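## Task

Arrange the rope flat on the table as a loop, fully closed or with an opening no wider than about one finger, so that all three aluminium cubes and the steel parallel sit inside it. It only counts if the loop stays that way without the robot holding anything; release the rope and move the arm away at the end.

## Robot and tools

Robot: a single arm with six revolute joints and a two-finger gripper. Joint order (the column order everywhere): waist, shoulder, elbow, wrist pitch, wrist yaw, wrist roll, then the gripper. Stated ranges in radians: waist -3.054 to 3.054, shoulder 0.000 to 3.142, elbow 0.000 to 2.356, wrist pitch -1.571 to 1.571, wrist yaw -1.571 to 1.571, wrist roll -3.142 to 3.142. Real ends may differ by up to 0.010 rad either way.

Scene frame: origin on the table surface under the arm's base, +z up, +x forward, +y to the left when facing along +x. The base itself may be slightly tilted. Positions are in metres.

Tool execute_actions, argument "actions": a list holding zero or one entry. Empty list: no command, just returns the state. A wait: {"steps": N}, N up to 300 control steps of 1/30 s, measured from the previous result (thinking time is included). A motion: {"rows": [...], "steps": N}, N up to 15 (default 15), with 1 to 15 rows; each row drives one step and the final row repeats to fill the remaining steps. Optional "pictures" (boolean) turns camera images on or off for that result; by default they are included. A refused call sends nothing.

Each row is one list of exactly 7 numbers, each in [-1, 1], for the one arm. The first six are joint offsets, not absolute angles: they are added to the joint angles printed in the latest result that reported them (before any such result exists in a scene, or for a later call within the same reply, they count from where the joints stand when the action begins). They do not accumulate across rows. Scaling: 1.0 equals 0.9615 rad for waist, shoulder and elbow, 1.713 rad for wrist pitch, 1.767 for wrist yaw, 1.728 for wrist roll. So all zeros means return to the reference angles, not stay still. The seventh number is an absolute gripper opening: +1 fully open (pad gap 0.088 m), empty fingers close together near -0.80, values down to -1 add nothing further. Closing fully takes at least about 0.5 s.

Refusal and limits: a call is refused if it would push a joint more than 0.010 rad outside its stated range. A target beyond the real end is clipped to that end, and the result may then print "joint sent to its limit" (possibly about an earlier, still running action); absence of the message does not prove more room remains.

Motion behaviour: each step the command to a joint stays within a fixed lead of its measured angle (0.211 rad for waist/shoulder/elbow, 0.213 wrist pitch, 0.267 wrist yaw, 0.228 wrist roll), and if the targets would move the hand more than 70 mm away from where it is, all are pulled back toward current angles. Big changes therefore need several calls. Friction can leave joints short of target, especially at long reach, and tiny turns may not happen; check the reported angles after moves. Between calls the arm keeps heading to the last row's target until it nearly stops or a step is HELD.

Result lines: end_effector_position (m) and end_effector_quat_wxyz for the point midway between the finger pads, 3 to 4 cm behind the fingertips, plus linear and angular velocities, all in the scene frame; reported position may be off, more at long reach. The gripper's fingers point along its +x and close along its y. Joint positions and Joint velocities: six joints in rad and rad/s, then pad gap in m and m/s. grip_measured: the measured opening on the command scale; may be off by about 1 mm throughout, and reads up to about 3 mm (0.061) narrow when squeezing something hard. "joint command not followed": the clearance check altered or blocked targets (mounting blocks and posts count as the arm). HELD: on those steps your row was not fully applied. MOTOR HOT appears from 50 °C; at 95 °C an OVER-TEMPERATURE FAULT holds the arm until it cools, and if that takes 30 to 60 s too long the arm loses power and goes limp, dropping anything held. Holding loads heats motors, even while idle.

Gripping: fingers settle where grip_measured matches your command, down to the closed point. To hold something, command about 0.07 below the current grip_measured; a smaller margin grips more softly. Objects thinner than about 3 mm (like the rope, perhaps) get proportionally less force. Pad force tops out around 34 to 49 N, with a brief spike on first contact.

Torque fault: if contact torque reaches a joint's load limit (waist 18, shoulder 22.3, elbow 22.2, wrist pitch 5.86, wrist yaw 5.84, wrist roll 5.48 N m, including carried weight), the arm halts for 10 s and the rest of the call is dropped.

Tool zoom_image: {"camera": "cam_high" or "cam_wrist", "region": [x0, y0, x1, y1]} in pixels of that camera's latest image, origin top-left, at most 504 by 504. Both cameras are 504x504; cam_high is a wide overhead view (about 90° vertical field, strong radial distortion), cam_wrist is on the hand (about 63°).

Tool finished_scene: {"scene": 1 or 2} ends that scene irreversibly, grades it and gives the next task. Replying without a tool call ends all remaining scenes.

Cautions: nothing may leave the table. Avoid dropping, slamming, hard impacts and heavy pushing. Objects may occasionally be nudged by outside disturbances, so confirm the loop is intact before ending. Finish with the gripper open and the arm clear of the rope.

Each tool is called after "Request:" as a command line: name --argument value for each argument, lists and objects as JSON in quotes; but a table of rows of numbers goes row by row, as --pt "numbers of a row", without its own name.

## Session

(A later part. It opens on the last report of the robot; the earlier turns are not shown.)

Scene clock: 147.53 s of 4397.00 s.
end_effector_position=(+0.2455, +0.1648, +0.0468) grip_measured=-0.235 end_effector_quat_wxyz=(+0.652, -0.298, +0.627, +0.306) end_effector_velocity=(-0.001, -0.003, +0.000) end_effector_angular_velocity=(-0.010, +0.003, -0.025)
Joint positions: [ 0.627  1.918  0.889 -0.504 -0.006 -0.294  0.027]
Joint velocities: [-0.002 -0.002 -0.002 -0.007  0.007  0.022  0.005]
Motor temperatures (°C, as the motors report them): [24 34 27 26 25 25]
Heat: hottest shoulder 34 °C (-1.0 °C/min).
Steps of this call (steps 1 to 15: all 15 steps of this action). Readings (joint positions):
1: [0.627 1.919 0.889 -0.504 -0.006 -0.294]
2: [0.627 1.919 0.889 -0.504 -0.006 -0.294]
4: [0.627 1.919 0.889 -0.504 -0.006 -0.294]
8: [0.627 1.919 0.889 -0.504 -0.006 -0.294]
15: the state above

Request:
execute_actions --actions '[{"rows":[[0,-0.23,-0.03,-0.12,0,0,-0.5]],"steps":12}]' --pictures false

Request:
execute_actions --actions '[{"rows":[[-0.86,0,0,0,0,0.05,-0.5]],"steps":15}]' --pictures false

Request:
execute_actions --actions '[{"steps":15}]' --pictures false

Request:
execute_actions --actions '[{"rows":[[0,0.155,-0.085,0.125,0,0,-0.5]],"steps":15}]' --pictures false

Request:
execute_actions --actions '[{"rows":[[0,0,0,0,0,0,0.3]],"steps":12}]' --pictures false

Request:
execute_actions --actions '[{"rows":[[0,-0.15,0.1,-0.13,0,0.12,0.3]],"steps":12}]' --pictures false

Request:
execute_actions --actions '[{"rows":[[1,0.22,0.28,-0.035,0,0,1]],"steps":15}]' --pictures false

Request:
execute_actions --actions '[{"steps":20}]' --pictures false

Request:
execute_actions --actions '[{"rows":[[0.3,0,0,0,0,0,1]],"steps":15}]'

Scene clock: 158.30 s of 4397.00 s.
end_effector_position=(+0.2240, +0.1504, +0.0972) grip_measured=-0.210 end_effector_quat_wxyz=(+0.649, -0.298, +0.630, +0.305) end_effector_velocity=(-0.004, -0.002, +0.001) end_effector_angular_velocity=(-0.004, +0.018, +0.005)
Joint positions: [ 0.627  1.706  0.867 -0.706 -0.006 -0.294  0.029]
Joint velocities: [-0.002 -0.007 -0.002 -0.022 -0.007 -0.007 -0.   ]
Motor temperatures (°C, as the motors report them): [24 34 27 26 25 25]
Heat: hottest shoulder 34 °C (+0.0 °C/min).
Steps of this call (steps 1 to 15: the robot went on to your last target; steps 16 to 90: nothing new was sent; then 7.37 s passed at rest; steps 91 to 102: all 12 steps of this action). Readings (joint positions):
91: [0.627 1.892 0.889 -0.533 -0.006 -0.294]
92: [0.627 1.853 0.881 -0.603 -0.006 -0.294]
94: [0.627 1.761 0.865 -0.670 -0.006 -0.294]
98: [0.627 1.706 0.869 -0.698 -0.006 -0.294]
102: the state above

Scene clock: 158.80 s of 4397.00 s.
end_effector_position=(+0.2639, -0.0584, +0.0972) grip_measured=-0.210 end_effector_quat_wxyz=(+0.717, +0.001, +0.697, -0.005) end_effector_velocity=(-0.030, -0.127, +0.000) end_effector_angular_velocity=(+0.023, +0.002, -0.488)
Joint positions: [-0.179  1.706  0.867 -0.703 -0.001 -0.209  0.029]
Joint velocities: [-0.496 -0.002 -0.002 -0.007 -0.022 -0.007  0.   ]
Motor temperatures (°C, as the motors report them): [24 33 27 26 25 25]
Heat: hottest shoulder 33 °C (-1.0 °C/min).
Steps of this call (steps 1 to 15: all 15 steps of this action). Readings (joint positions):
1: [0.608 1.706 0.867 -0.706 -0.019 -0.277]
2: [0.559 1.706 0.867 -0.706 -0.020 -0.255]
4: [0.433 1.706 0.867 -0.704 -0.010 -0.231]
8: [0.181 1.706 0.867 -0.703 -0.009 -0.215]
15: the state above

Scene clock: 159.30 s of 4397.00 s.
end_effector_position=(+0.2627, -0.0627, +0.0972) grip_measured=-0.210 end_effector_quat_wxyz=(+0.717, +0.008, +0.697, -0.011) end_effector_velocity=(-0.003, -0.001, +0.000) end_effector_angular_velocity=(-0.005, +0.009, -0.010)
Joint positions: [-0.197  1.706  0.867 -0.704 -0.003 -0.209  0.029]
Joint velocities: [-0.002 -0.002 -0.002 -0.007  0.007  0.007 -0.   ]
Motor temperatures (°C, as the motors report them): [24 33 27 26 25 25]
Heat: hottest shoulder 33 °C (-1.0 °C/min).
Steps of this call (steps 1 to 15: the robot went on to your last target). Readings (joint positions):
1: [-0.190 1.706 0.867 -0.704 -0.001 -0.209]
2: [-0.195 1.706 0.867 -0.704 -0.001 -0.209]
4: [-0.195 1.706 0.867 -0.704 -0.003 -0.209]
8: [-0.195 1.706 0.867 -0.704 -0.003 -0.209]
15: the state above

Scene clock: 159.80 s of 4397.00 s.
end_effector_position=(+0.2611, -0.0623, +0.0469) grip_measured=-0.210 end_effector_quat_wxyz=(+0.714, +0.009, +0.700, -0.010) end_effector_velocity=(+0.006, +0.000, +0.001) end_effector_angular_velocity=(+0.001, -0.028, +0.010)
Joint positions: [-0.197  1.849  0.788 -0.492 -0.003 -0.209  0.029]
Joint velocities: [ 0.002 -0.002  0.002  0.022 -0.007 -0.007 -0.   ]
Motor temperatures (°C, as the motors report them): [24 33 27 26 25 25]
Heat: hottest shoulder 33 °C (-1.0 °C/min).
Steps of this call (steps 1 to 15: all 15 steps of this action). Readings (joint positions):
1: [-0.197 1.723 0.856 -0.668 -0.003 -0.209]
2: [-0.197 1.749 0.844 -0.595 -0.003 -0.209]
4: [-0.197 1.811 0.826 -0.538 -0.003 -0.209]
8: [-0.197 1.849 0.789 -0.508 -0.003 -0.209]
15: the state above

Scene clock: 160.20 s of 4397.00 s.
end_effector_position=(+0.2612, -0.0623, +0.0469) grip_measured=+0.288 end_effector_quat_wxyz=(+0.714, +0.009, +0.700, -0.010) end_effector_velocity=(-0.004, +0.002, +0.001) end_effector_angular_velocity=(+0.011, +0.015, -0.010)
Joint positions: [-0.197  1.849  0.788 -0.492 -0.003 -0.209  0.053]
Joint velocities: [-0.002 -0.007 -0.002 -0.022 -0.007  0.007  0.006]
Motor temperatures (°C, as the motors report them): [24 33 27 26 25 25]
Heat: hottest shoulder 33 °C (-1.0 °C/min).
Steps of this call (steps 1 to 12: all 12 steps of this action). Readings (joint positions):
1: [-0.197 1.849 0.788 -0.492 -0.003 -0.209]
2: [-0.197 1.849 0.788 -0.492 -0.003 -0.209]
4: [-0.197 1.849 0.788 -0.492 -0.003 -0.209]
8: [-0.197 1.849 0.788 -0.492 -0.003 -0.209]
12: the state above

Scene clock: 160.60 s of 4397.00 s.
end_effector_position=(+0.2665, -0.0636, +0.0999) grip_measured=+0.298 end_effector_quat_wxyz=(+0.715, +0.080, +0.690, -0.081) end_effector_velocity=(-0.002, -0.000, +0.000) end_effector_angular_velocity=(+0.010, +0.005, -0.044)
Joint positions: [-0.197  1.708  0.883 -0.711 -0.003 -0.007  0.054]
Joint velocities: [-0.007 -0.002 -0.002 -0.007 -0.007  0.037  0.   ]
Motor temperatures (°C, as the motors report them): [24 33 27 26 25 25]
Heat: hottest shoulder 33 °C (-1.0 °C/min).
Steps of this call (steps 1 to 12: all 12 steps of this action). Readings (joint positions):
1: [-0.197 1.833 0.803 -0.539 -0.003 -0.160]
2: [-0.197 1.809 0.816 -0.607 -0.003 -0.109]
4: [-0.197 1.750 0.842 -0.661 -0.003 -0.054]
8: [-0.197 1.709 0.883 -0.697 -0.003 -0.016]
12: the state above

Scene clock: 161.10 s of 4397.00 s.
end_effector_position=(+0.2787, +0.1859, +0.1006) grip_measured=+1.000 end_effector_quat_wxyz=(+0.690, -0.202, +0.662, +0.211) end_effector_velocity=(-0.338, +0.488, -0.006) end_effector_angular_velocity=(-0.013, +0.059, +1.769)
Joint positions: [ 0.627  1.91   1.146 -0.767 -0.    -0.005  0.088]
Joint velocities: [ 1.761  0.017 -0.002 -0.037 -0.022 -0.007  0.   ]
Motor temperatures (°C, as the motors report them): [24 33 27 26 25 25]
Heat: hottest shoulder 33 °C (-1.0 °C/min).
Steps of this call (steps 1 to 15: all 15 steps of this action). Readings (joint positions):
1: [-0.179 1.738 0.913 -0.745 0.007 -0.005]
2: [-0.136 1.780 0.961 -0.751 0.008 -0.005]
4: [-0.033 1.857 1.051 -0.745 0.005 -0.005]
8: [0.201 1.897 1.134 -0.759 0.002 -0.005]
15: the state above

Scene clock: 161.77 s of 4397.00 s.
end_effector_position=(+0.2496, +0.2224, +0.1005) grip_measured=+1.000 end_effector_quat_wxyz=(+0.672, -0.246, +0.649, +0.259) end_effector_velocity=(+0.000, +0.001, +0.000) end_effector_angular_velocity=(+0.021, +0.009, +0.001)
Joint positions: [ 0.764  1.91   1.146 -0.77  -0.006 -0.006  0.088]
Joint velocities: [-0.007 -0.002 -0.002  0.007 -0.022 -0.007  0.   ]
Motor temperatures (°C, as the motors report them): [24 33 27 26 25 25]
Heat: hottest shoulder 33 °C (-1.0 °C/min).
Steps of this call (steps 1 to 20: the robot went on to your last target). Readings (joint positions):
1: [0.681 1.910 1.146 -0.767 -0.004 -0.006]
2: [0.724 1.910 1.146 -0.768 -0.007 -0.006]
4: [0.766 1.910 1.146 -0.770 -0.008 -0.006]
8: [0.766 1.910 1.146 -0.770 -0.006 -0.006]
20: the state above

Scene clock: 162.27 s of 4397.00 s.
end_effector_position=(+0.1759, +0.2846, +0.1005) grip_measured=+1.000 end_effector_quat_wxyz=(+0.628, -0.336, +0.607, +0.354) end_effector_velocity=(+0.001, -0.002, +0.002) end_effector_angular_velocity=(-0.006, -0.006, +0.019)
Joint positions: [ 1.052  1.91   1.146 -0.769 -0.008 -0.006  0.088]
Joint velocities: [-0.002 -0.007 -0.002 -0.007  0.007 -0.022  0.   ]
Motor temperatures (°C, as the motors report them): [24 33 27 26 25 25]
Heat: hottest shoulder 33 °C (+0.0 °C/min).
Steps of this call (steps 1 to 15: all 15 steps of this action). Readings (joint positions):
1: [0.780 1.910 1.146 -0.770 0.006 -0.006]
2: [0.820 1.910 1.146 -0.770 0.009 -0.006]
4: [0.934 1.910 1.146 -0.769 -0.001 -0.006]
8: [1.062 1.910 1.146 -0.769 -0.011 -0.006]
15: the state above

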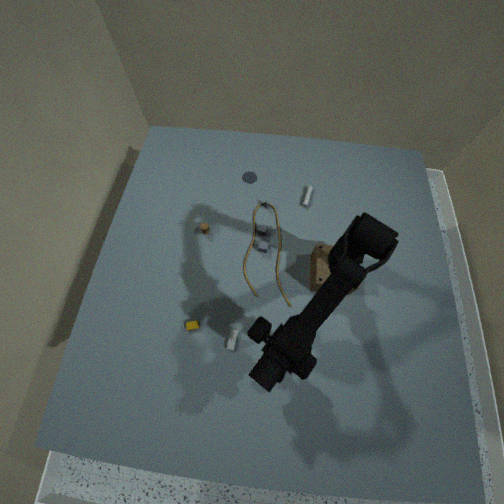

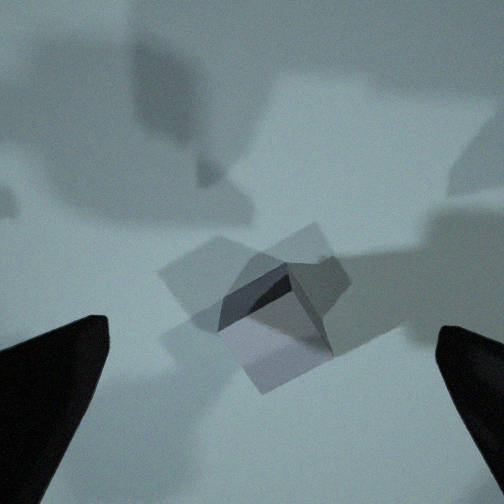

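Request:
execute_actions --actions '[{"rows":[[0,0,0,0,0,-0.29,1]],"steps":12}]' --pictures false

Request:
execute_actions --actions '[{"rows":[[0,0.13,-0.08,0.105,0,0,1]],"steps":15}]' --pictures false

Request:
execute_actions --actions '[{"rows":[[0,0,0,0,0,0,-0.5]],"steps":15}]' --pictures false

Request:
execute_actions --actions '[{"rows":[[0,-0.34,-0.21,-0.065,0,0,-0.5]],"steps":15}]' --pictures false

Request:
execute_actions --actions '[{"rows":[[-1,0,0,0,0,0.29,-0.5]],"steps":15}]' --pictures false

Request:
execute_actions --actions '[{"steps":15}]' --pictures false

Request:
execute_actions --actions '[{"rows":[[0,0.155,-0.085,0.125,0,0,-0.5]],"steps":15}]' --pictures false

Request:
execute_actions --actions '[{"rows":[[0,0,0,0,0,0,0.3]],"steps":12}]' --pictures false

Request:
execute_actions --actions '[{"rows":[[0,-0.05,0.3,-0.2,0,0,0.3]],"steps":15}]' --pictures false

Request:
execute_actions --actions '[{"rows":[[-0.72,0,0,0,0,0,1]],"steps":15}]' --pictures false

Request:
execute_actions --actions '[{"steps":20}]'

Scene clock: 176.47 s of 4397.00 s.
end_effector_position=(+0.1759, +0.2846, +0.1005) grip_measured=+1.000 end_effector_quat_wxyz=(+0.528, -0.477, +0.504, +0.489) end_effector_velocity=(-0.003, -0.005, -0.001) end_effector_angular_velocity=(-0.021, +0.014, +0.166)
Joint positions: [ 1.052  1.91   1.146 -0.769 -0.008 -0.491  0.088]
Joint velocities: [-0.002  0.002 -0.002 -0.022 -0.007 -0.168  0.   ]
Motor temperatures (°C, as the motors report them): [24 34 28 26 25 25]
Heat: hottest shoulder 34 °C (+1.0 °C/min).
Steps of this call (steps 1 to 15: the robot went on to your last target; steps 16 to 90: nothing new was sent; then 10.80 s passed at rest; steps 91 to 102: all 12 steps of this action). Readings (joint positions):
91: [1.052 1.910 1.146 -0.769 -0.008 -0.056]
92: [1.052 1.910 1.146 -0.769 -0.008 -0.126]
94: [1.052 1.910 1.146 -0.769 -0.008 -0.259]
98: [1.052 1.910 1.146 -0.769 -0.008 -0.447]
102: the state above

Scene clock: 176.97 s of 4397.00 s.
end_effector_position=(+0.1746, +0.2825, +0.0482) grip_measured=+1.000 end_effector_quat_wxyz=(+0.523, -0.479, +0.509, +0.488) end_effector_velocity=(-0.001, -0.004, -0.001) end_effector_angular_velocity=(-0.007, +0.013, +0.000)
Joint positions: [ 1.052  2.031  1.073 -0.59  -0.008 -0.492  0.088]
Joint velocities: [-0.007 -0.002 -0.007 -0.007 -0.007 -0.007  0.   ]
Motor temperatures (°C, as the motors report them): [24 34 27 26 25 25]
Heat: hottest shoulder 34 °C (+1.0 °C/min).
Steps of this call (steps 1 to 15: all 15 steps of this action). Readings (joint positions):
1: [1.052 1.925 1.135 -0.733 -0.008 -0.492]
2: [1.052 1.942 1.126 -0.674 -0.008 -0.492]
4: [1.052 1.991 1.109 -0.628 -0.008 -0.492]
8: [1.052 2.031 1.073 -0.604 -0.008 -0.492]
15: the state above

Scene clock: 177.47 s of 4397.00 s.
end_effector_position=(+0.1746, +0.2825, +0.0483) grip_measured=-0.243 end_effector_quat_wxyz=(+0.523, -0.479, +0.509, +0.488) end_effector_velocity=(-0.004, -0.003, +0.002) end_effector_angular_velocity=(-0.011, +0.015, +0.025)
Joint positions: [ 1.052  2.031  1.073 -0.59  -0.008 -0.492  0.027]
Joint velocities: [ 0.002 -0.007 -0.002 -0.022 -0.007 -0.022 -0.019]
Motor temperatures (°C, as the motors report them): [24 34 27 26 25 25]
Heat: hottest shoulder 34 °C (+1.0 °C/min).
Steps of this call (steps 1 to 15: all 15 steps of this action). Readings (joint positions):
1: [1.052 2.031 1.073 -0.590 -0.008 -0.492]
2: [1.052 2.031 1.073 -0.590 -0.008 -0.492]
4: [1.052 2.031 1.073 -0.590 -0.008 -0.492]
8: [1.052 2.031 1.073 -0.590 -0.008 -0.492]
15: the state above

Scene clock: 177.97 s of 4397.00 s.
end_effector_position=(+0.1444, +0.2341, +0.0979) grip_measured=-0.224 end_effector_quat_wxyz=(+0.528, -0.477, +0.504, +0.490) end_effector_velocity=(-0.005, -0.003, -0.001) end_effector_angular_velocity=(+0.001, +0.025, +0.006)
Joint positions: [ 1.052  1.715  0.881 -0.701 -0.008 -0.492  0.028]
Joint velocities: [-0.002 -0.007 -0.012 -0.007 -0.022 -0.007 -0.   ]
Motor temperatures (°C, as the motors report them): [24 34 27 26 25 25]
Heat: hottest shoulder 34 °C (+1.0 °C/min).
Steps of this call (steps 1 to 15: all 15 steps of this action). Readings (joint positions):
1: [1.052 2.003 1.047 -0.584 -0.008 -0.492]
2: [1.052 1.955 1.003 -0.624 -0.008 -0.492]
4: [1.052 1.836 0.918 -0.696 -0.008 -0.492]
8: [1.052 1.728 0.889 -0.692 -0.008 -0.492]
15: the state above

Scene clock: 178.47 s of 4397.00 s.
end_effector_position=(+0.2727, +0.0392, +0.0980) grip_measured=-0.224 end_effector_quat_wxyz=(+0.719, -0.045, +0.692, +0.052) end_effector_velocity=(+0.058, -0.416, -0.000) end_effector_angular_velocity=(-0.122, -0.009, -1.514)
Joint positions: [ 0.178  1.715  0.881 -0.698 -0.007  0.003  0.028]
Joint velocities: [-1.458 -0.002 -0.002 -0.007  0.125  0.051 -0.   ]
Motor temperatures (°C, as the motors report them): [24 34 27 26 25 25]
Heat: hottest shoulder 34 °C (+1.0 °C/min).
Steps of this call (steps 1 to 15: all 15 steps of this action). Readings (joint positions):
1: [1.033 1.715 0.881 -0.701 -0.022 -0.440]
2: [0.984 1.715 0.881 -0.701 -0.023 -0.370]
4: [0.857 1.715 0.881 -0.698 -0.013 -0.236]
8: [0.605 1.715 0.881 -0.698 -0.011 -0.051]
15: the state above

Scene clock: 178.97 s of 4397.00 s.
end_effector_position=(+0.2749, +0.0159, +0.0980) grip_measured=-0.224 end_effector_quat_wxyz=(+0.720, -0.015, +0.693, +0.020) end_effector_velocity=(-0.002, -0.001, +0.001) end_effector_angular_velocity=(+0.007, +0.003, +0.000)
Joint positions: [ 0.094  1.715  0.881 -0.699 -0.005  0.006  0.028]
Joint velocities: [-0.007 -0.007 -0.002 -0.007 -0.007 -0.007 -0.   ]
Motor temperatures (°C, as the motors report them): [24 34 27 26 25 25]
Heat: hottest shoulder 34 °C (+1.0 °C/min).
Steps of this call (steps 1 to 15: the robot went on to your last target). Readings (joint positions):
1: [0.138 1.715 0.881 -0.698 -0.003 0.004]
2: [0.113 1.715 0.881 -0.699 -0.003 0.005]
4: [0.096 1.715 0.881 -0.699 -0.003 0.005]
8: [0.095 1.715 0.881 -0.699 -0.005 0.006]
15: the state above

Scene clock: 179.47 s of 4397.00 s.
end_effector_position=(+0.2735, +0.0158, +0.0471) grip_measured=-0.224 end_effector_quat_wxyz=(+0.717, -0.015, +0.697, +0.019) end_effector_velocity=(+0.008, +0.003, +0.002) end_effector_angular_velocity=(+0.024, -0.040, +0.006)
Joint positions: [ 0.094  1.858  0.802 -0.487 -0.005  0.006  0.028]
Joint velocities: [-0.002 -0.007 -0.002  0.037 -0.022 -0.007 -0.   ]
Motor temperatures (°C, as the motors report them): [24 34 27 26 25 25]
Heat: hottest shoulder 34 °C (+1.0 °C/min).
Steps of this call (steps 1 to 15: all 15 steps of this action). Readings (joint positions):
1: [0.094 1.734 0.869 -0.658 -0.005 0.006]
2: [0.094 1.759 0.858 -0.586 -0.005 0.006]
4: [0.094 1.821 0.839 -0.532 -0.005 0.006]
8: [0.094 1.858 0.802 -0.503 -0.005 0.006]
15: the state above

Scene clock: 179.87 s of 4397.00 s.
end_effector_position=(+0.2735, +0.0158, +0.0471) grip_measured=+0.288 end_effector_quat_wxyz=(+0.717, -0.015, +0.697, +0.019) end_effector_velocity=(-0.002, +0.003, +0.000) end_effector_angular_velocity=(+0.021, +0.008, +0.020)
Joint positions: [ 0.094  1.858  0.802 -0.486 -0.005  0.006  0.053]
Joint velocities: [-0.002 -0.002 -0.002 -0.007 -0.022 -0.022  0.006]
Motor temperatures (°C, as the motors report them): [24 34 27 26 25 25]
Heat: hottest shoulder 34 °C (+1.0 °C/min).
Steps of this call (steps 1 to 12: all 12 steps of this action). Readings (joint positions):
1: [0.094 1.858 0.802 -0.486 -0.005 0.006]
2: [0.094 1.858 0.802 -0.486 -0.005 0.006]
4: [0.094 1.858 0.802 -0.486 -0.005 0.006]
8: [0.094 1.858 0.802 -0.486 -0.005 0.006]
12: the state above

Scene clock: 180.37 s of 4397.00 s.
end_effector_position=(+0.3112, +0.0178, +0.1186) grip_measured=+0.298 end_effector_quat_wxyz=(+0.717, -0.015, +0.697, +0.019) end_effector_velocity=(-0.000, +0.000, +0.003) end_effector_angular_velocity=(+0.007, -0.002, +0.005)
Joint positions: [ 0.094  1.805  1.089 -0.825 -0.005  0.006  0.054]
Joint velocities: [-0.002 -0.007  0.002 -0.007 -0.007 -0.007 -0.   ]
Motor temperatures (°C, as the motors report them): [24 34 27 26 25 25]
Heat: hottest shoulder 34 °C (+1.0 °C/min).
Steps of this call (steps 1 to 15: all 15 steps of this action). Readings (joint positions):
1: [0.094 1.857 0.832 -0.544 -0.005 0.006]
2: [0.094 1.856 0.875 -0.620 -0.005 0.006]
4: [0.094 1.844 0.976 -0.719 -0.005 0.006]
8: [0.094 1.805 1.084 -0.797 -0.005 0.006]
15: the state above

Scene clock: 180.87 s of 4397.00 s.
end_effector_position=(+0.2504, -0.1862, +0.1186) grip_measured=+1.000 end_effector_quat_wxyz=(+0.681, +0.221, +0.660, -0.227) end_effector_velocity=(-0.002, -0.007, -0.001) end_effector_angular_velocity=(+0.007, -0.027, -0.024)
Joint positions: [-0.601  1.805  1.089 -0.824 -0.     0.005  0.088]
Joint velocities: [-0.032 -0.002 -0.007  0.022 -0.022 -0.007  0.   ]
Motor temperatures (°C, as the motors report them): [24 34 27 26 25 25]
Heat: hottest shoulder 34 °C (+1.0 °C/min).
Steps of this call (steps 1 to 15: all 15 steps of this action). Readings (joint positions):
1: [0.077 1.805 1.089 -0.825 -0.016 0.005]
2: [0.033 1.805 1.089 -0.825 -0.018 0.005]
4: [-0.089 1.805 1.089 -0.824 -0.010 0.005]
8: [-0.344 1.805 1.089 -0.823 -0.008 0.005]
15: the state above

Scene clock: 181.53 s of 4397.00 s.
end_effector_position=(+0.2510, -0.1854, +0.1186) grip_measured=+1.000 end_effector_quat_wxyz=(+0.681, +0.221, +0.661, -0.226) end_effector_velocity=(-0.000, +0.003, +0.000) end_effector_angular_velocity=(+0.022, -0.007, +0.006)
Joint positions: [-0.598  1.805  1.089 -0.824 -0.002  0.005  0.088]
Joint velocities: [-0.002 -0.002 -0.002 -0.007 -0.022 -0.007  0.   ]
Motor temperatures (°C, as the motors report them): [24 34 27 26 25 25]
Heat: hottest shoulder 34 °C (+1.0 °C/min).
Steps of this call (steps 1 to 15: the robot went on to your last target; steps 16 to 20: nothing new was sent). Readings (joint positions):
1: [-0.600 1.805 1.089 -0.824 -0.001 0.005]
2: [-0.599 1.805 1.089 -0.824 -0.002 0.005]
4: [-0.598 1.805 1.089 -0.824 -0.002 0.005]
8: [-0.598 1.805 1.089 -0.824 -0.002 0.005]
20: the state above
The arm was judged still, so your last target was given up. Only a new action makes it travel on or press farther. Fingers that are still opening or closing keep moving.

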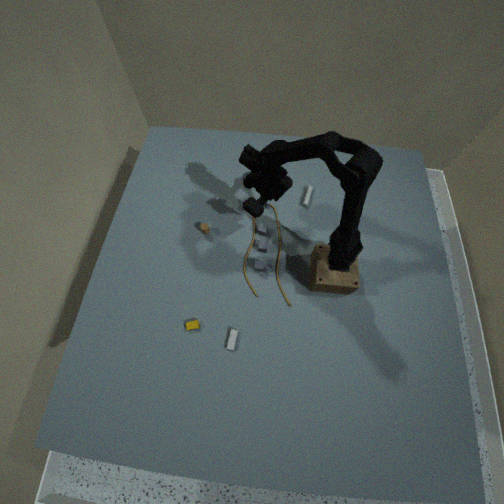

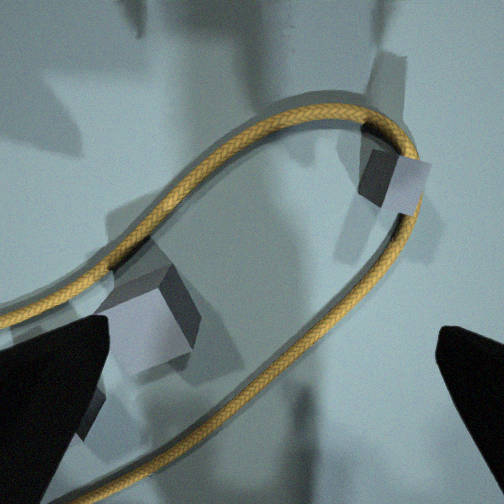

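Request:
execute_actions --actions '[{"rows":[[1,-0.3,-0.4,0.05,0,0,-1]],"steps":15}]' --pictures false

Request:
execute_actions --actions '[{"steps":20}]' --pictures false

Request:
execute_actions --actions '[{"rows":[[0.47,0,0,0,0,0,-1]],"steps":15}]' --pictures false

Request:
execute_actions --actions '[{"rows":[[0,0.11,-0.23,0.17,0,0,-1]],"steps":15}]'

Scene clock: 187.37 s of 4397.00 s.
end_effector_position=(+0.2213, +0.0507, +0.1059) grip_measured=-0.708 end_effector_quat_wxyz=(+0.712, -0.074, +0.694, +0.079) end_effector_velocity=(-0.075, +0.337, +0.010) end_effector_angular_velocity=(+0.044, -0.032, +1.505)
Joint positions: [ 0.262  1.527  0.72  -0.737 -0.003  0.007  0.004]
Joint velocities: [ 1.497 -0.051 -0.002 -0.007 -0.037 -0.007 -0.175]
Motor temperatures (°C, as the motors report them): [24 34 28 26 25 25]
Heat: hottest shoulder 34 °C (+1.0 °C/min).
Steps of this call (steps 1 to 90: nothing new was sent; then 2.33 s passed at rest; steps 91 to 105: all 15 steps of this action). Readings (joint positions):
91: [-0.582 1.776 1.056 -0.784 0.007 0.006]
92: [-0.539 1.731 1.005 -0.770 0.008 0.007]
94: [-0.420 1.623 0.900 -0.764 -0.000 0.007]
98: [-0.167 1.540 0.757 -0.748 -0.002 0.007]
105: the state above

Scene clock: 188.03 s of 4397.00 s.
end_effector_position=(+0.2139, +0.0721, +0.1055) grip_measured=-0.779 end_effector_quat_wxyz=(+0.707, -0.108, +0.690, +0.114) end_effector_velocity=(-0.002, -0.000, -0.000) end_effector_angular_velocity=(+0.004, +0.009, +0.020)
Joint positions: [ 0.36   1.525  0.716 -0.737 -0.005  0.006  0.001]
Joint velocities: [-0.002 -0.002 -0.002 -0.007 -0.007 -0.022 -0.   ]
Motor temperatures (°C, as the motors report them): [24 34 28 26 25 25]
Heat: hottest shoulder 34 °C (+1.0 °C/min).
Steps of this call (steps 1 to 20: the robot went on to your last target). Readings (joint positions):
1: [0.303 1.525 0.720 -0.737 -0.005 0.006]
2: [0.329 1.525 0.719 -0.737 -0.005 0.006]
4: [0.350 1.525 0.717 -0.737 -0.005 0.006]
8: [0.358 1.525 0.716 -0.737 -0.005 0.006]
20: the state above

Scene clock: 188.53 s of 4397.00 s.
end_effector_position=(+0.1615, +0.1579, +0.1055) grip_measured=-0.779 end_effector_quat_wxyz=(+0.664, -0.257, +0.649, +0.269) end_effector_velocity=(-0.006, +0.003, -0.000) end_effector_angular_velocity=(+0.000, +0.011, +0.015)
Joint positions: [ 0.808  1.525  0.716 -0.737 -0.008  0.007  0.001]
Joint velocities: [ 0.022 -0.002 -0.002 -0.007 -0.007  0.007 -0.   ]
Motor temperatures (°C, as the motors report them): [24 34 28 26 25 25]
Heat: hottest shoulder 34 °C (+1.0 °C/min).
Steps of this call (steps 1 to 15: all 15 steps of this action). Readings (joint positions):
1: [0.384 1.525 0.716 -0.737 0.008 0.007]
2: [0.441 1.525 0.716 -0.737 0.006 0.007]
4: [0.570 1.525 0.716 -0.737 -0.002 0.007]
8: [0.771 1.525 0.716 -0.737 -0.008 0.007]
15: the state above

Scene clock: 189.03 s of 4397.00 s.
end_effector_position=(+0.1386, +0.1358, +0.0460) grip_measured=-0.779 end_effector_quat_wxyz=(+0.655, -0.260, +0.658, +0.265) end_effector_velocity=(-0.001, -0.003, +0.000) end_effector_angular_velocity=(-0.010, +0.000, +0.005)
Joint positions: [ 0.808  1.626  0.501 -0.447 -0.008  0.007  0.001]
Joint velocities: [-0.002 -0.002 -0.002 -0.007  0.007 -0.007 -0.   ]
Motor temperatures (°C, as the motors report them): [24 34 28 26 25 25]
Heat: hottest shoulder 34 °C (+1.0 °C/min).
Steps of this call (steps 1 to 15: all 15 steps of this action). Readings (joint positions):
1: [0.808 1.535 0.687 -0.682 -0.008 0.007]
2: [0.808 1.549 0.646 -0.603 -0.008 0.007]
4: [0.808 1.597 0.568 -0.534 -0.008 0.007]
8: [0.808 1.626 0.501 -0.470 -0.008 0.007]
15: the state above

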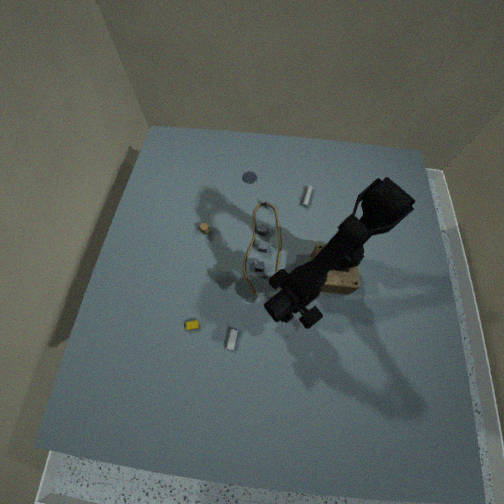

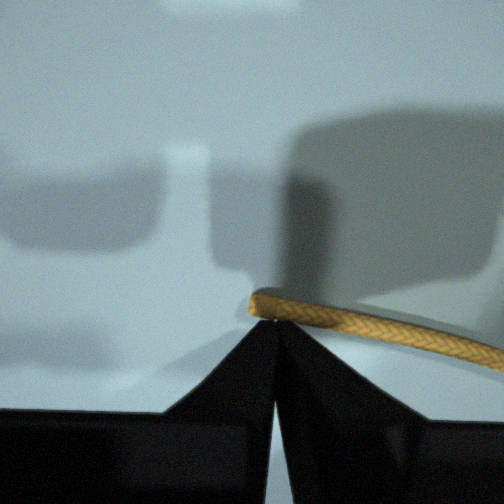

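Request:
execute_actions --actions '[{"rows":[[-0.06,0.03,0,0.01,0,0,-1],[-0.06,0.03,0,0.01,0,0,-1],[-0.09,0.06,0.04,0.01,0,0,-1],[-0.12,0.09,0.08,0,0,0,-1],[-0.15,0.13,0.12,0,0,0,-1],[-0.18,0.16,0.16,0,0,0,-1],[-0.21,0.19,0.2,0,0,0,-1],[-0.24,0.22,0.24,-0.01,0,0,-1],[-0.27,0.25,0.28,-0.01,0,0,-1],[-0.3,0.28,0.31,-0.01,0,0,-1]],"steps":15}]' --pictures false

Request:
execute_actions --actions '[{"rows":[[0,-0.3,0.1,-0.24,0,0,-1]],"steps":15}]' --pictures false

Request:
execute_actions --actions '[{"rows":[[1,0,0,0,0,0,0]],"steps":15}]' --pictures false

Request:
execute_actions --actions '[{"rows":[[0.8,0,0,0,0,0,0]],"steps":15}]' --pictures false

Request:
execute_actions --actions '[{"steps":20}]'

Request:
zoom_image --camera "cam_high" --region '[200, 190, 320, 320]'

Scene clock: 198.37 s of 4397.00 s.
end_effector_position=(+0.2388, +0.1272, +0.0400) grip_measured=-0.779 end_effector_quat_wxyz=(+0.694, -0.162, +0.680, +0.172) end_effector_velocity=(+0.004, -0.015, -0.016) end_effector_angular_velocity=(-0.038, +0.088, -0.068)
Joint positions: [ 0.524  1.876  0.786 -0.46  -0.009  0.007  0.001]
Joint velocities: [-0.061  0.1    0.056 -0.051 -0.007  0.007  0.   ]
Motor temperatures (°C, as the motors report them): [24 33 27 26 25 25]
Heat: hottest shoulder 33 °C (-1.0 °C/min).
Steps of this call (steps 1 to 15: the robot went on to your last target; steps 16 to 90: nothing new was sent; then 5.83 s passed at rest; steps 91 to 105: all 15 steps of this action). Readings (joint positions):
91: [0.801 1.629 0.501 -0.444 -0.010 0.007]
92: [0.787 1.634 0.501 -0.438 -0.010 0.007]
94: [0.750 1.660 0.516 -0.443 -0.011 0.007]
98: [0.652 1.759 0.640 -0.446 -0.015 0.007]
105: the state above

Scene clock: 198.87 s of 4397.00 s.
end_effector_position=(+0.2212, +0.1178, +0.1286) grip_measured=-0.779 end_effector_quat_wxyz=(+0.686, -0.164, +0.688, +0.170) end_effector_velocity=(-0.019, -0.010, +0.000) end_effector_angular_velocity=(-0.038, +0.088, +0.005)
Joint positions: [ 0.523  1.591  0.887 -0.868 -0.009  0.007  0.001]
Joint velocities: [-0.002 -0.002 -0.002 -0.095 -0.007 -0.007 -0.   ]
Motor temperatures (°C, as the motors report them): [24 33 27 26 25 25]
Heat: hottest shoulder 33 °C (-1.0 °C/min).
Steps of this call (steps 1 to 15: all 15 steps of this action). Readings (joint positions):
1: [0.523 1.853 0.800 -0.508 -0.009 0.007]
2: [0.523 1.814 0.810 -0.585 -0.009 0.007]
4: [0.523 1.701 0.837 -0.706 -0.009 0.007]
8: [0.523 1.593 0.887 -0.829 -0.009 0.007]
15: the state above

Scene clock: 199.37 s of 4397.00 s.
end_effector_position=(+0.0514, +0.2457, +0.1286) grip_measured=-0.006 end_effector_quat_wxyz=(+0.550, -0.439, +0.554, +0.445) end_effector_velocity=(-0.360, +0.073, +0.000) end_effector_angular_velocity=(+0.016, +0.109, +1.407)
Joint positions: [ 1.398  1.591  0.887 -0.866 -0.01   0.008  0.039]
Joint velocities: [ 1.399 -0.002 -0.002 -0.007 -0.11  -0.007  0.002]
Motor temperatures (°C, as the motors report them): [24 33 27 26 25 25]
Heat: hottest shoulder 33 °C (-1.0 °C/min).
Steps of this call (steps 1 to 15: all 15 steps of this action). Readings (joint positions):
1: [0.542 1.591 0.887 -0.869 0.002 0.008]
2: [0.594 1.591 0.887 -0.868 0.003 0.008]
4: [0.721 1.591 0.887 -0.866 -0.005 0.008]
8: [0.974 1.591 0.887 -0.866 -0.006 0.008]
15: the state above

Scene clock: 199.87 s of 4397.00 s.
end_effector_position=(-0.1323, +0.2136, +0.1286) grip_measured=-0.002 end_effector_quat_wxyz=(-0.345, +0.612, -0.353, -0.618) end_effector_velocity=(-0.030, -0.023, -0.001) end_effector_angular_velocity=(-0.022, +0.012, +0.142)
Joint positions: [ 2.156  1.591  0.887 -0.865 -0.013  0.008  0.039]
Joint velocities: [ 0.134 -0.002 -0.007 -0.007 -0.022 -0.007 -0.   ]
Motor temperatures (°C, as the motors report them): [24 33 27 26 25 25]
Heat: hottest shoulder 33 °C (-1.0 °C/min).
Steps of this call (steps 1 to 15: all 15 steps of this action). Readings (joint positions):
1: [1.448 1.591 0.887 -0.866 -0.008 0.008]
2: [1.508 1.591 0.887 -0.866 -0.008 0.008]
4: [1.631 1.591 0.887 -0.866 -0.008 0.008]
8: [1.879 1.591 0.887 -0.865 -0.008 0.008]
15: the state above

Scene clock: 200.53 s of 4397.00 s.
end_effector_position=(-0.1339, +0.2126, +0.1286) grip_measured=-0.002 end_effector_quat_wxyz=(-0.343, +0.614, -0.350, -0.619) end_effector_velocity=(+0.001, -0.002, +0.000) end_effector_angular_velocity=(-0.010, +0.002, +0.020)
Joint positions: [ 2.164  1.591  0.887 -0.865 -0.013  0.008  0.039]
Joint velocities: [-0.002 -0.002 -0.002 -0.007 -0.007 -0.022 -0.   ]
Motor temperatures (°C, as the motors report them): [24 33 27 26 25 25]
Heat: hottest shoulder 33 °C (-1.0 °C/min).
Steps of this call (steps 1 to 15: the robot went on to your last target; steps 16 to 20: nothing new was sent). Readings (joint positions):
1: [2.159 1.591 0.887 -0.865 -0.013 0.008]
2: [2.160 1.591 0.887 -0.865 -0.013 0.008]
4: [2.161 1.591 0.887 -0.865 -0.013 0.008]
8: [2.163 1.591 0.887 -0.865 -0.013 0.008]
20: the state above
The arm was judged still, so your last target was given up. Only a new action makes it travel on or press farther. Fingers that are still opening or closing keep moving.

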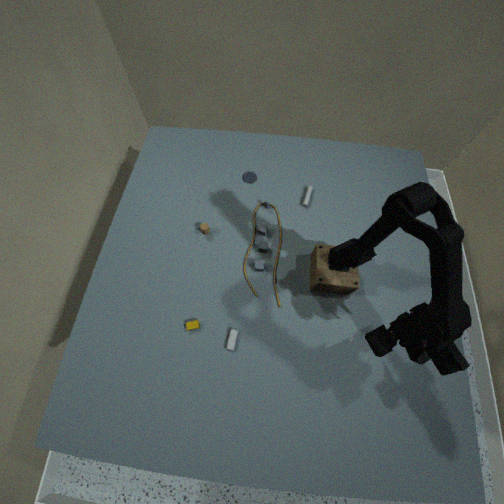

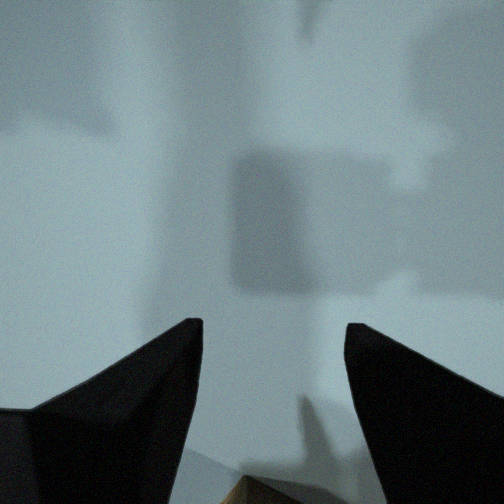

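Region (200, 190, 320, 320) of cam_high's 504x504 image, scaled by 3.877, with more detail than that image has; it fills the left 465 columns of this view, and the rest is white.

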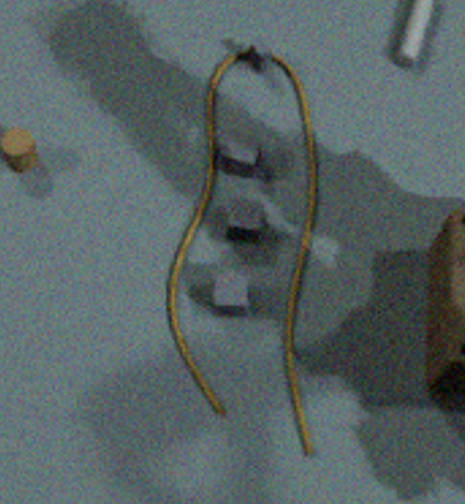

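Request:
execute_actions --actions '[{"rows":[[-1,0,-0.195,0.113,0,-0.58,-0.2]],"steps":15}]' --pictures false

Request:
execute_actions --actions '[{"steps":20}]' --pictures false

Request:
execute_actions --actions '[{"rows":[[-0.61,0,0,0,0,0,-0.2]],"steps":15}]' --pictures false

Request:
execute_actions --actions '[{"steps":15}]'

Scene clock: 209.10 s of 4397.00 s.
end_effector_position=(+0.0726, +0.2213, +0.0916) grip_measured=-0.197 end_effector_quat_wxyz=(-0.337, +0.620, -0.323, -0.630) end_effector_velocity=(+0.293, -0.097, -0.001) end_effector_angular_velocity=(-0.007, -0.055, -0.504)
Joint positions: [ 1.286  1.59   0.714 -0.672 -0.011 -0.924  0.029]
Joint velocities: [-1.302 -0.002 -0.007  0.007  0.037 -0.799 -0.001]
Motor temperatures (°C, as the motors report them): [24 32 27 26 25 25]
Heat: hottest shoulder 32 °C (-2.0 °C/min).
Steps of this call (steps 1 to 90: nothing new was sent; then 5.07 s passed at rest; steps 91 to 105: all 15 steps of this action). Readings (joint positions):
91: [2.142 1.588 0.857 -0.811 -0.024 -0.050]
92: [2.088 1.583 0.820 -0.755 -0.023 -0.120]
94: [1.958 1.587 0.759 -0.722 -0.014 -0.252]
98: [1.705 1.590 0.715 -0.683 -0.014 -0.519]
105: the state above

Scene clock: 209.77 s of 4397.00 s.
end_effector_position=(+0.0898, +0.2135, +0.0909) grip_measured=-0.198 end_effector_quat_wxyz=(-0.340, +0.619, -0.327, -0.627) end_effector_velocity=(-0.000, -0.002, -0.000) end_effector_angular_velocity=(-0.004, +0.009, +0.000)
Joint positions: [ 1.205  1.59   0.71  -0.672 -0.01  -0.992  0.029]
Joint velocities: [-0.007 -0.002 -0.002 -0.007 -0.007 -0.007 -0.   ]
Motor temperatures (°C, as the motors report them): [24 32 27 26 25 25]
Heat: hottest shoulder 32 °C (-2.0 °C/min).
Steps of this call (steps 1 to 20: the robot went on to your last target). Readings (joint positions):
1: [1.251 1.590 0.714 -0.672 -0.010 -0.944]
2: [1.230 1.590 0.713 -0.672 -0.010 -0.959]
4: [1.214 1.590 0.711 -0.672 -0.010 -0.976]
8: [1.208 1.590 0.710 -0.672 -0.010 -0.988]
20: the state above

Scene clock: 210.27 s of 4397.00 s.
end_effector_position=(+0.1926, +0.1293, +0.0909) grip_measured=-0.198 end_effector_quat_wxyz=(+0.505, -0.501, +0.490, +0.503) end_effector_velocity=(+0.002, -0.008, -0.001) end_effector_angular_velocity=(-0.001, +0.014, -0.029)
Joint positions: [ 0.626  1.59   0.71  -0.671 -0.007 -0.993  0.029]
Joint velocities: [-0.037  0.002 -0.002 -0.007 -0.007 -0.007 -0.   ]
Motor temperatures (°C, as the motors report them): [24 32 27 26 25 25]
Heat: hottest shoulder 32 °C (-2.0 °C/min).
Steps of this call (steps 1 to 15: all 15 steps of this action). Readings (joint positions):
1: [1.183 1.590 0.710 -0.672 -0.023 -0.993]
2: [1.128 1.590 0.710 -0.672 -0.022 -0.993]
4: [0.998 1.590 0.710 -0.670 -0.014 -0.993]
8: [0.749 1.590 0.710 -0.670 -0.012 -0.993]
15: the state above

Scene clock: 210.77 s of 4397.00 s.
end_effector_position=(+0.1932, +0.1284, +0.0909) grip_measured=-0.198 end_effector_quat_wxyz=(+0.506, -0.500, +0.491, +0.502) end_effector_velocity=(-0.002, -0.001, -0.000) end_effector_angular_velocity=(+0.002, +0.010, +0.005)
Joint positions: [ 0.621  1.59   0.71  -0.671 -0.007 -0.993  0.029]
Joint velocities: [-0.002 -0.002 -0.002 -0.007 -0.007 -0.007 -0.   ]
Motor temperatures (°C, as the motors report them): [24 32 27 26 25 25]
Heat: hottest shoulder 32 °C (-2.0 °C/min).
Steps of this call (steps 1 to 15: the robot went on to your last target). Readings (joint positions):
1: [0.625 1.590 0.710 -0.671 -0.007 -0.993]
2: [0.624 1.590 0.710 -0.671 -0.007 -0.993]
4: [0.623 1.590 0.710 -0.671 -0.007 -0.993]
8: [0.622 1.590 0.710 -0.671 -0.007 -0.993]
15: the state above
The arm was judged still, so your last target was given up. Only a new action makes it travel on or press farther. Fingers that are still opening or closing keep moving.

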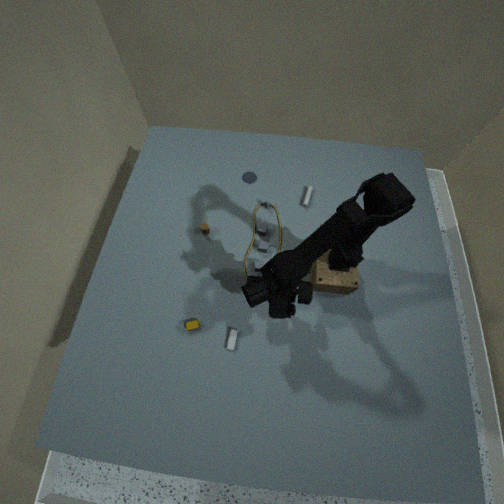

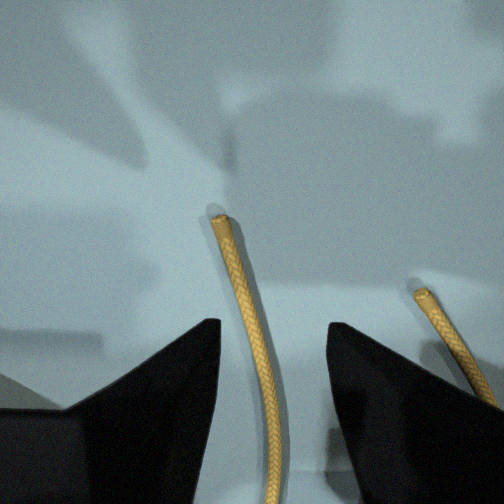

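Request:
execute_actions --actions '[{"rows":[[0,0.165,-0.1,0.14,0,0,-0.2]],"steps":15}]' --pictures false

Request:
execute_actions --actions '[{"rows":[[0,0,0,0,0,0,-1]],"steps":12}]' --pictures false

Request:
execute_actions --actions '[{"rows":[[0,-0.08,0.04,-0.07,0,0,-1]],"steps":10}]' --pictures false

Request:
execute_actions --actions '[{"rows":[[-0.16,0.22,0.33,-0.06,0,0.45,-1]],"steps":15}]' --pictures false

Request:
execute_actions --actions '[{"rows":[[0,0.08,0,0.045,0,0,-1]],"steps":12}]' --pictures false

Request:
execute_actions --actions '[{"rows":[[0,0,0,0,0,0,0]],"steps":12}]' --pictures false

Request:
execute_actions --actions '[{"rows":[[0,-0.35,0,-0.2,0,0,0]],"steps":15}]' --pictures false

Request:
execute_actions --actions '[{"rows":[[1,0,0,0,0,0,0]],"steps":15}]' --pictures false

Request:
execute_actions --actions '[{"rows":[[0.8,0,0,0,0,0,0]],"steps":15}]' --pictures false

Request:
execute_actions --actions '[{"steps":20}]'

Request:
zoom_image --camera "cam_high" --region '[200, 190, 320, 320]'

Scene clock: 221.90 s of 4397.00 s.
end_effector_position=(+0.1907, +0.1268, +0.0432) grip_measured=-0.198 end_effector_quat_wxyz=(+0.505, -0.500, +0.492, +0.502) end_effector_velocity=(+0.001, +0.000, +0.000) end_effector_angular_velocity=(-0.002, -0.010, +0.024)
Joint positions: [ 0.621  1.741  0.62  -0.433 -0.007 -0.993  0.029]
Joint velocities: [ 0.002 -0.002 -0.002  0.007  0.007 -0.022  0.   ]
Motor temperatures (°C, as the motors report them): [24 32 27 26 25 25]
Heat: hottest shoulder 32 °C (-1.0 °C/min).
Steps of this call (steps 1 to 90: nothing new was sent; then 7.63 s passed at rest; steps 91 to 105: all 15 steps of this action). Readings (joint positions):
91: [0.621 1.612 0.696 -0.625 -0.007 -0.993]
92: [0.621 1.643 0.682 -0.549 -0.007 -0.993]
94: [0.621 1.707 0.654 -0.491 -0.007 -0.993]
98: [0.621 1.740 0.620 -0.448 -0.007 -0.993]
105: the state above

Scene clock: 222.30 s of 4397.00 s.
end_effector_position=(+0.1909, +0.1270, +0.0434) grip_measured=-0.779 end_effector_quat_wxyz=(+0.506, -0.500, +0.492, +0.502) end_effector_velocity=(-0.003, -0.001, -0.001) end_effector_angular_velocity=(-0.001, +0.014, -0.010)
Joint positions: [ 0.621  1.74   0.62  -0.432 -0.007 -0.993  0.001]
Joint velocities: [-0.002  0.002 -0.002 -0.007 -0.007  0.007  0.   ]
Motor temperatures (°C, as the motors report them): [24 32 27 26 25 25]
Heat: hottest shoulder 32 °C (-1.0 °C/min).
Steps of this call (steps 1 to 12: all 12 steps of this action). Readings (joint positions):
1: [0.621 1.741 0.620 -0.433 -0.007 -0.993]
2: [0.621 1.741 0.620 -0.433 -0.007 -0.993]
4: [0.621 1.741 0.620 -0.433 -0.007 -0.993]
8: [0.621 1.740 0.620 -0.432 -0.007 -0.993]
12: the state above

Scene clock: 222.63 s of 4397.00 s.
end_effector_position=(+0.1882, +0.1253, +0.0626) grip_measured=-0.779 end_effector_quat_wxyz=(+0.500, -0.499, +0.498, +0.504) end_effector_velocity=(-0.014, -0.006, +0.000) end_effector_angular_velocity=(-0.018, +0.067, +0.020)
Joint positions: [ 0.621  1.672  0.651 -0.548 -0.007 -0.993  0.001]
Joint velocities: [-0.002 -0.002 -0.002 -0.066 -0.022 -0.022  0.   ]
Motor temperatures (°C, as the motors report them): [24 32 27 26 25 25]
Heat: hottest shoulder 32 °C (-1.0 °C/min).
Steps of this call (steps 1 to 10: all 10 steps of this action). Readings (joint positions):
1: [0.621 1.730 0.626 -0.458 -0.007 -0.993]
2: [0.621 1.716 0.631 -0.495 -0.007 -0.993]
4: [0.621 1.688 0.637 -0.524 -0.007 -0.993]
8: [0.621 1.672 0.651 -0.543 -0.007 -0.993]
10: the state above

Scene clock: 223.13 s of 4397.00 s.
end_effector_position=(+0.2704, +0.1255, +0.0726) grip_measured=-0.779 end_effector_quat_wxyz=(+0.671, -0.229, +0.665, +0.235) end_effector_velocity=(-0.002, +0.002, -0.001) end_effector_angular_velocity=(+0.022, +0.009, -0.229)
Joint positions: [ 0.47   1.873  0.961 -0.65  -0.007 -0.238  0.001]
Joint velocities: [-0.002 -0.002 -0.007  0.007 -0.022  0.227 -0.   ]
Motor temperatures (°C, as the motors report them): [24 32 27 26 25 25]
Heat: hottest shoulder 32 °C (-1.0 °C/min).
Steps of this call (steps 1 to 15: all 15 steps of this action). Readings (joint positions):
1: [0.606 1.704 0.681 -0.592 -0.015 -0.943]
2: [0.570 1.754 0.733 -0.614 -0.015 -0.874]
4: [0.506 1.838 0.840 -0.622 -0.008 -0.738]
8: [0.470 1.859 0.952 -0.637 -0.007 -0.471]
15: the state above

Scene clock: 223.53 s of 4397.00 s.
end_effector_position=(+0.2777, +0.1288, +0.0541) grip_measured=-0.779 end_effector_quat_wxyz=(+0.674, -0.228, +0.662, +0.234) end_effector_velocity=(-0.002, -0.001, +0.000) end_effector_angular_velocity=(-0.010, +0.003, +0.010)
Joint positions: [ 0.47   1.941  0.963 -0.576 -0.007 -0.236  0.001]
Joint velocities: [ 0.002 -0.002 -0.002 -0.007  0.007 -0.007 -0.   ]
Motor temperatures (°C, as the motors report them): [24 32 27 26 25 25]
Heat: hottest shoulder 32 °C (-1.0 °C/min).
Steps of this call (steps 1 to 12: all 12 steps of this action). Readings (joint positions):
1: [0.470 1.883 0.961 -0.640 -0.007 -0.236]
2: [0.470 1.895 0.962 -0.612 -0.007 -0.236]
4: [0.470 1.923 0.963 -0.591 -0.007 -0.236]
8: [0.470 1.941 0.963 -0.578 -0.007 -0.236]
12: the state above

Scene clock: 223.93 s of 4397.00 s.
end_effector_position=(+0.2777, +0.1288, +0.0541) grip_measured=-0.015 end_effector_quat_wxyz=(+0.674, -0.228, +0.662, +0.234) end_effector_velocity=(-0.000, +0.003, +0.000) end_effector_angular_velocity=(+0.023, +0.002, +0.020)
Joint positions: [ 0.47   1.941  0.963 -0.576 -0.007 -0.236  0.038]
Joint velocities: [-0.002 -0.002 -0.002  0.007 -0.022 -0.022  0.007]
Motor temperatures (°C, as the motors report them): [24 32 27 26 25 25]
Heat: hottest shoulder 32 °C (-2.0 °C/min).
Steps of this call (steps 1 to 12: all 12 steps of this action). Readings (joint positions):
1: [0.470 1.941 0.963 -0.576 -0.007 -0.236]
2: [0.470 1.941 0.963 -0.576 -0.007 -0.236]
4: [0.470 1.941 0.963 -0.576 -0.007 -0.236]
8: [0.470 1.941 0.963 -0.576 -0.007 -0.236]
12: the state above

Scene clock: 224.43 s of 4397.00 s.
end_effector_position=(+0.2415, +0.1122, +0.1435) grip_measured=-0.002 end_effector_quat_wxyz=(+0.674, -0.228, +0.662, +0.234) end_effector_velocity=(-0.014, -0.006, -0.000) end_effector_angular_velocity=(-0.021, +0.063, +0.005)
Joint positions: [ 0.47   1.609  0.97  -0.915 -0.007 -0.236  0.039]
Joint velocities: [-0.002 -0.002 -0.002 -0.066 -0.007 -0.007 -0.   ]
Motor temperatures (°C, as the motors report them): [24 32 27 26 25 25]
Heat: hottest shoulder 32 °C (-2.0 °C/min).
Steps of this call (steps 1 to 15: all 15 steps of this action). Readings (joint positions):
1: [0.470 1.915 0.964 -0.609 -0.007 -0.236]
2: [0.470 1.875 0.961 -0.690 -0.007 -0.236]
4: [0.470 1.757 0.957 -0.806 -0.007 -0.236]
8: [0.470 1.615 0.971 -0.888 -0.007 -0.236]
15: the state above

Scene clock: 224.93 s of 4397.00 s.
end_effector_position=(+0.0686, +0.2578, +0.1435) grip_measured=-0.002 end_effector_quat_wxyz=(+0.512, -0.486, +0.503, +0.498) end_effector_velocity=(-0.384, +0.097, +0.000) end_effector_angular_velocity=(+0.007, +0.111, +1.448)
Joint positions: [ 1.345  1.609  0.97  -0.913 -0.008 -0.235  0.039]
Joint velocities: [ 1.424 -0.002 -0.002 -0.022 -0.11  -0.022 -0.   ]
Motor temperatures (°C, as the motors report them): [24 32 27 26 25 25]
Heat: hottest shoulder 32 °C (-2.0 °C/min).
Steps of this call (steps 1 to 15: all 15 steps of this action). Readings (joint positions):
1: [0.489 1.609 0.970 -0.916 0.004 -0.235]
2: [0.539 1.609 0.970 -0.916 0.005 -0.235]
4: [0.666 1.609 0.970 -0.913 -0.003 -0.235]
8: [0.919 1.609 0.970 -0.913 -0.004 -0.235]
15: the state above

Scene clock: 225.43 s of 4397.00 s.
end_effector_position=(-0.1286, +0.2339, +0.1434) grip_measured=-0.002 end_effector_quat_wxyz=(-0.289, +0.637, -0.287, -0.654) end_effector_velocity=(-0.031, -0.018, +0.001) end_effector_angular_velocity=(+0.002, -0.008, +0.161)
Joint positions: [ 2.106  1.609  0.97  -0.912 -0.012 -0.235  0.039]
Joint velocities: [ 0.139 -0.002  0.002 -0.007  0.007 -0.022 -0.   ]
Motor temperatures (°C, as the motors report them): [24 32 27 26 25 25]
Heat: hottest shoulder 32 °C (-2.0 °C/min).
Steps of this call (steps 1 to 15: all 15 steps of this action). Readings (joint positions):
1: [1.395 1.609 0.970 -0.913 -0.007 -0.235]
2: [1.453 1.609 0.970 -0.913 -0.006 -0.235]
4: [1.577 1.609 0.970 -0.912 -0.006 -0.235]
8: [1.824 1.609 0.970 -0.912 -0.006 -0.235]
15: the state above

Scene clock: 226.10 s of 4397.00 s.
end_effector_position=(-0.1299, +0.2332, +0.1434) grip_measured=-0.002 end_effector_quat_wxyz=(-0.287, +0.638, -0.285, -0.655) end_effector_velocity=(-0.000, -0.001, +0.001) end_effector_angular_velocity=(-0.006, +0.005, +0.005)
Joint positions: [ 2.111  1.609  0.97  -0.912 -0.012 -0.235  0.039]
Joint velocities: [-0.002 -0.002  0.002 -0.007 -0.007 -0.007 -0.   ]
Motor temperatures (°C, as the motors report them): [24 32 27 26 25 25]
Heat: hottest shoulder 32 °C (-2.0 °C/min).
Steps of this call (steps 1 to 15: the robot went on to your last target; steps 16 to 20: nothing new was sent). Readings (joint positions):
1: [2.108 1.609 0.970 -0.912 -0.012 -0.235]
2: [2.109 1.609 0.970 -0.912 -0.012 -0.235]
4: [2.109 1.609 0.970 -0.912 -0.012 -0.235]
8: [2.111 1.609 0.970 -0.912 -0.012 -0.235]
20: the state above
The arm was judged still, so your last target was given up. Only a new action makes it travel on or press farther. Fingers that are still opening or closing keep moving.

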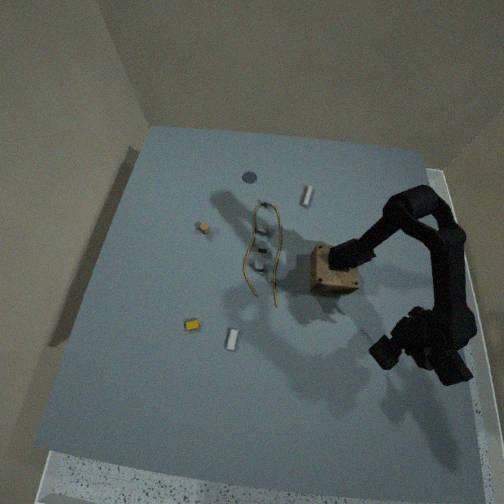

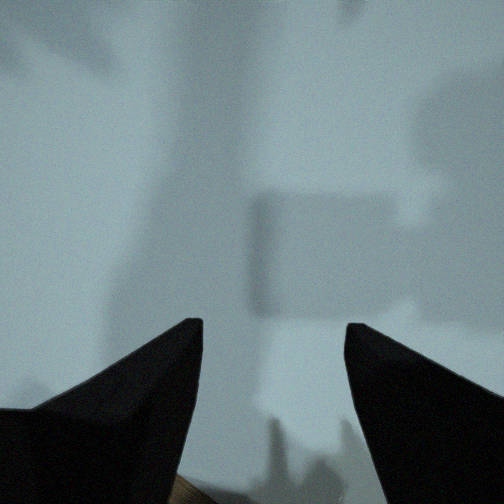

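Region (200, 190, 320, 320) of cam_high's 504x504 image, scaled by 3.877, with more detail than that image has; it fills the left 465 columns of this view, and the rest is white.

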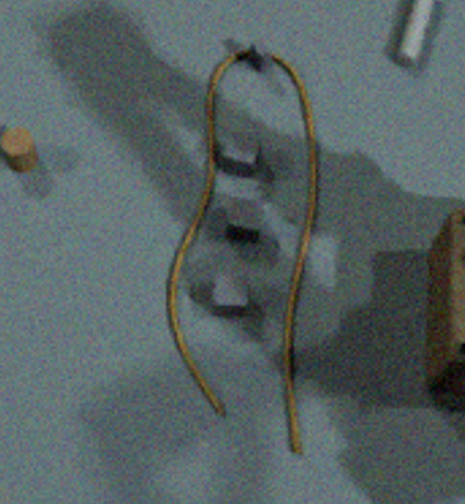

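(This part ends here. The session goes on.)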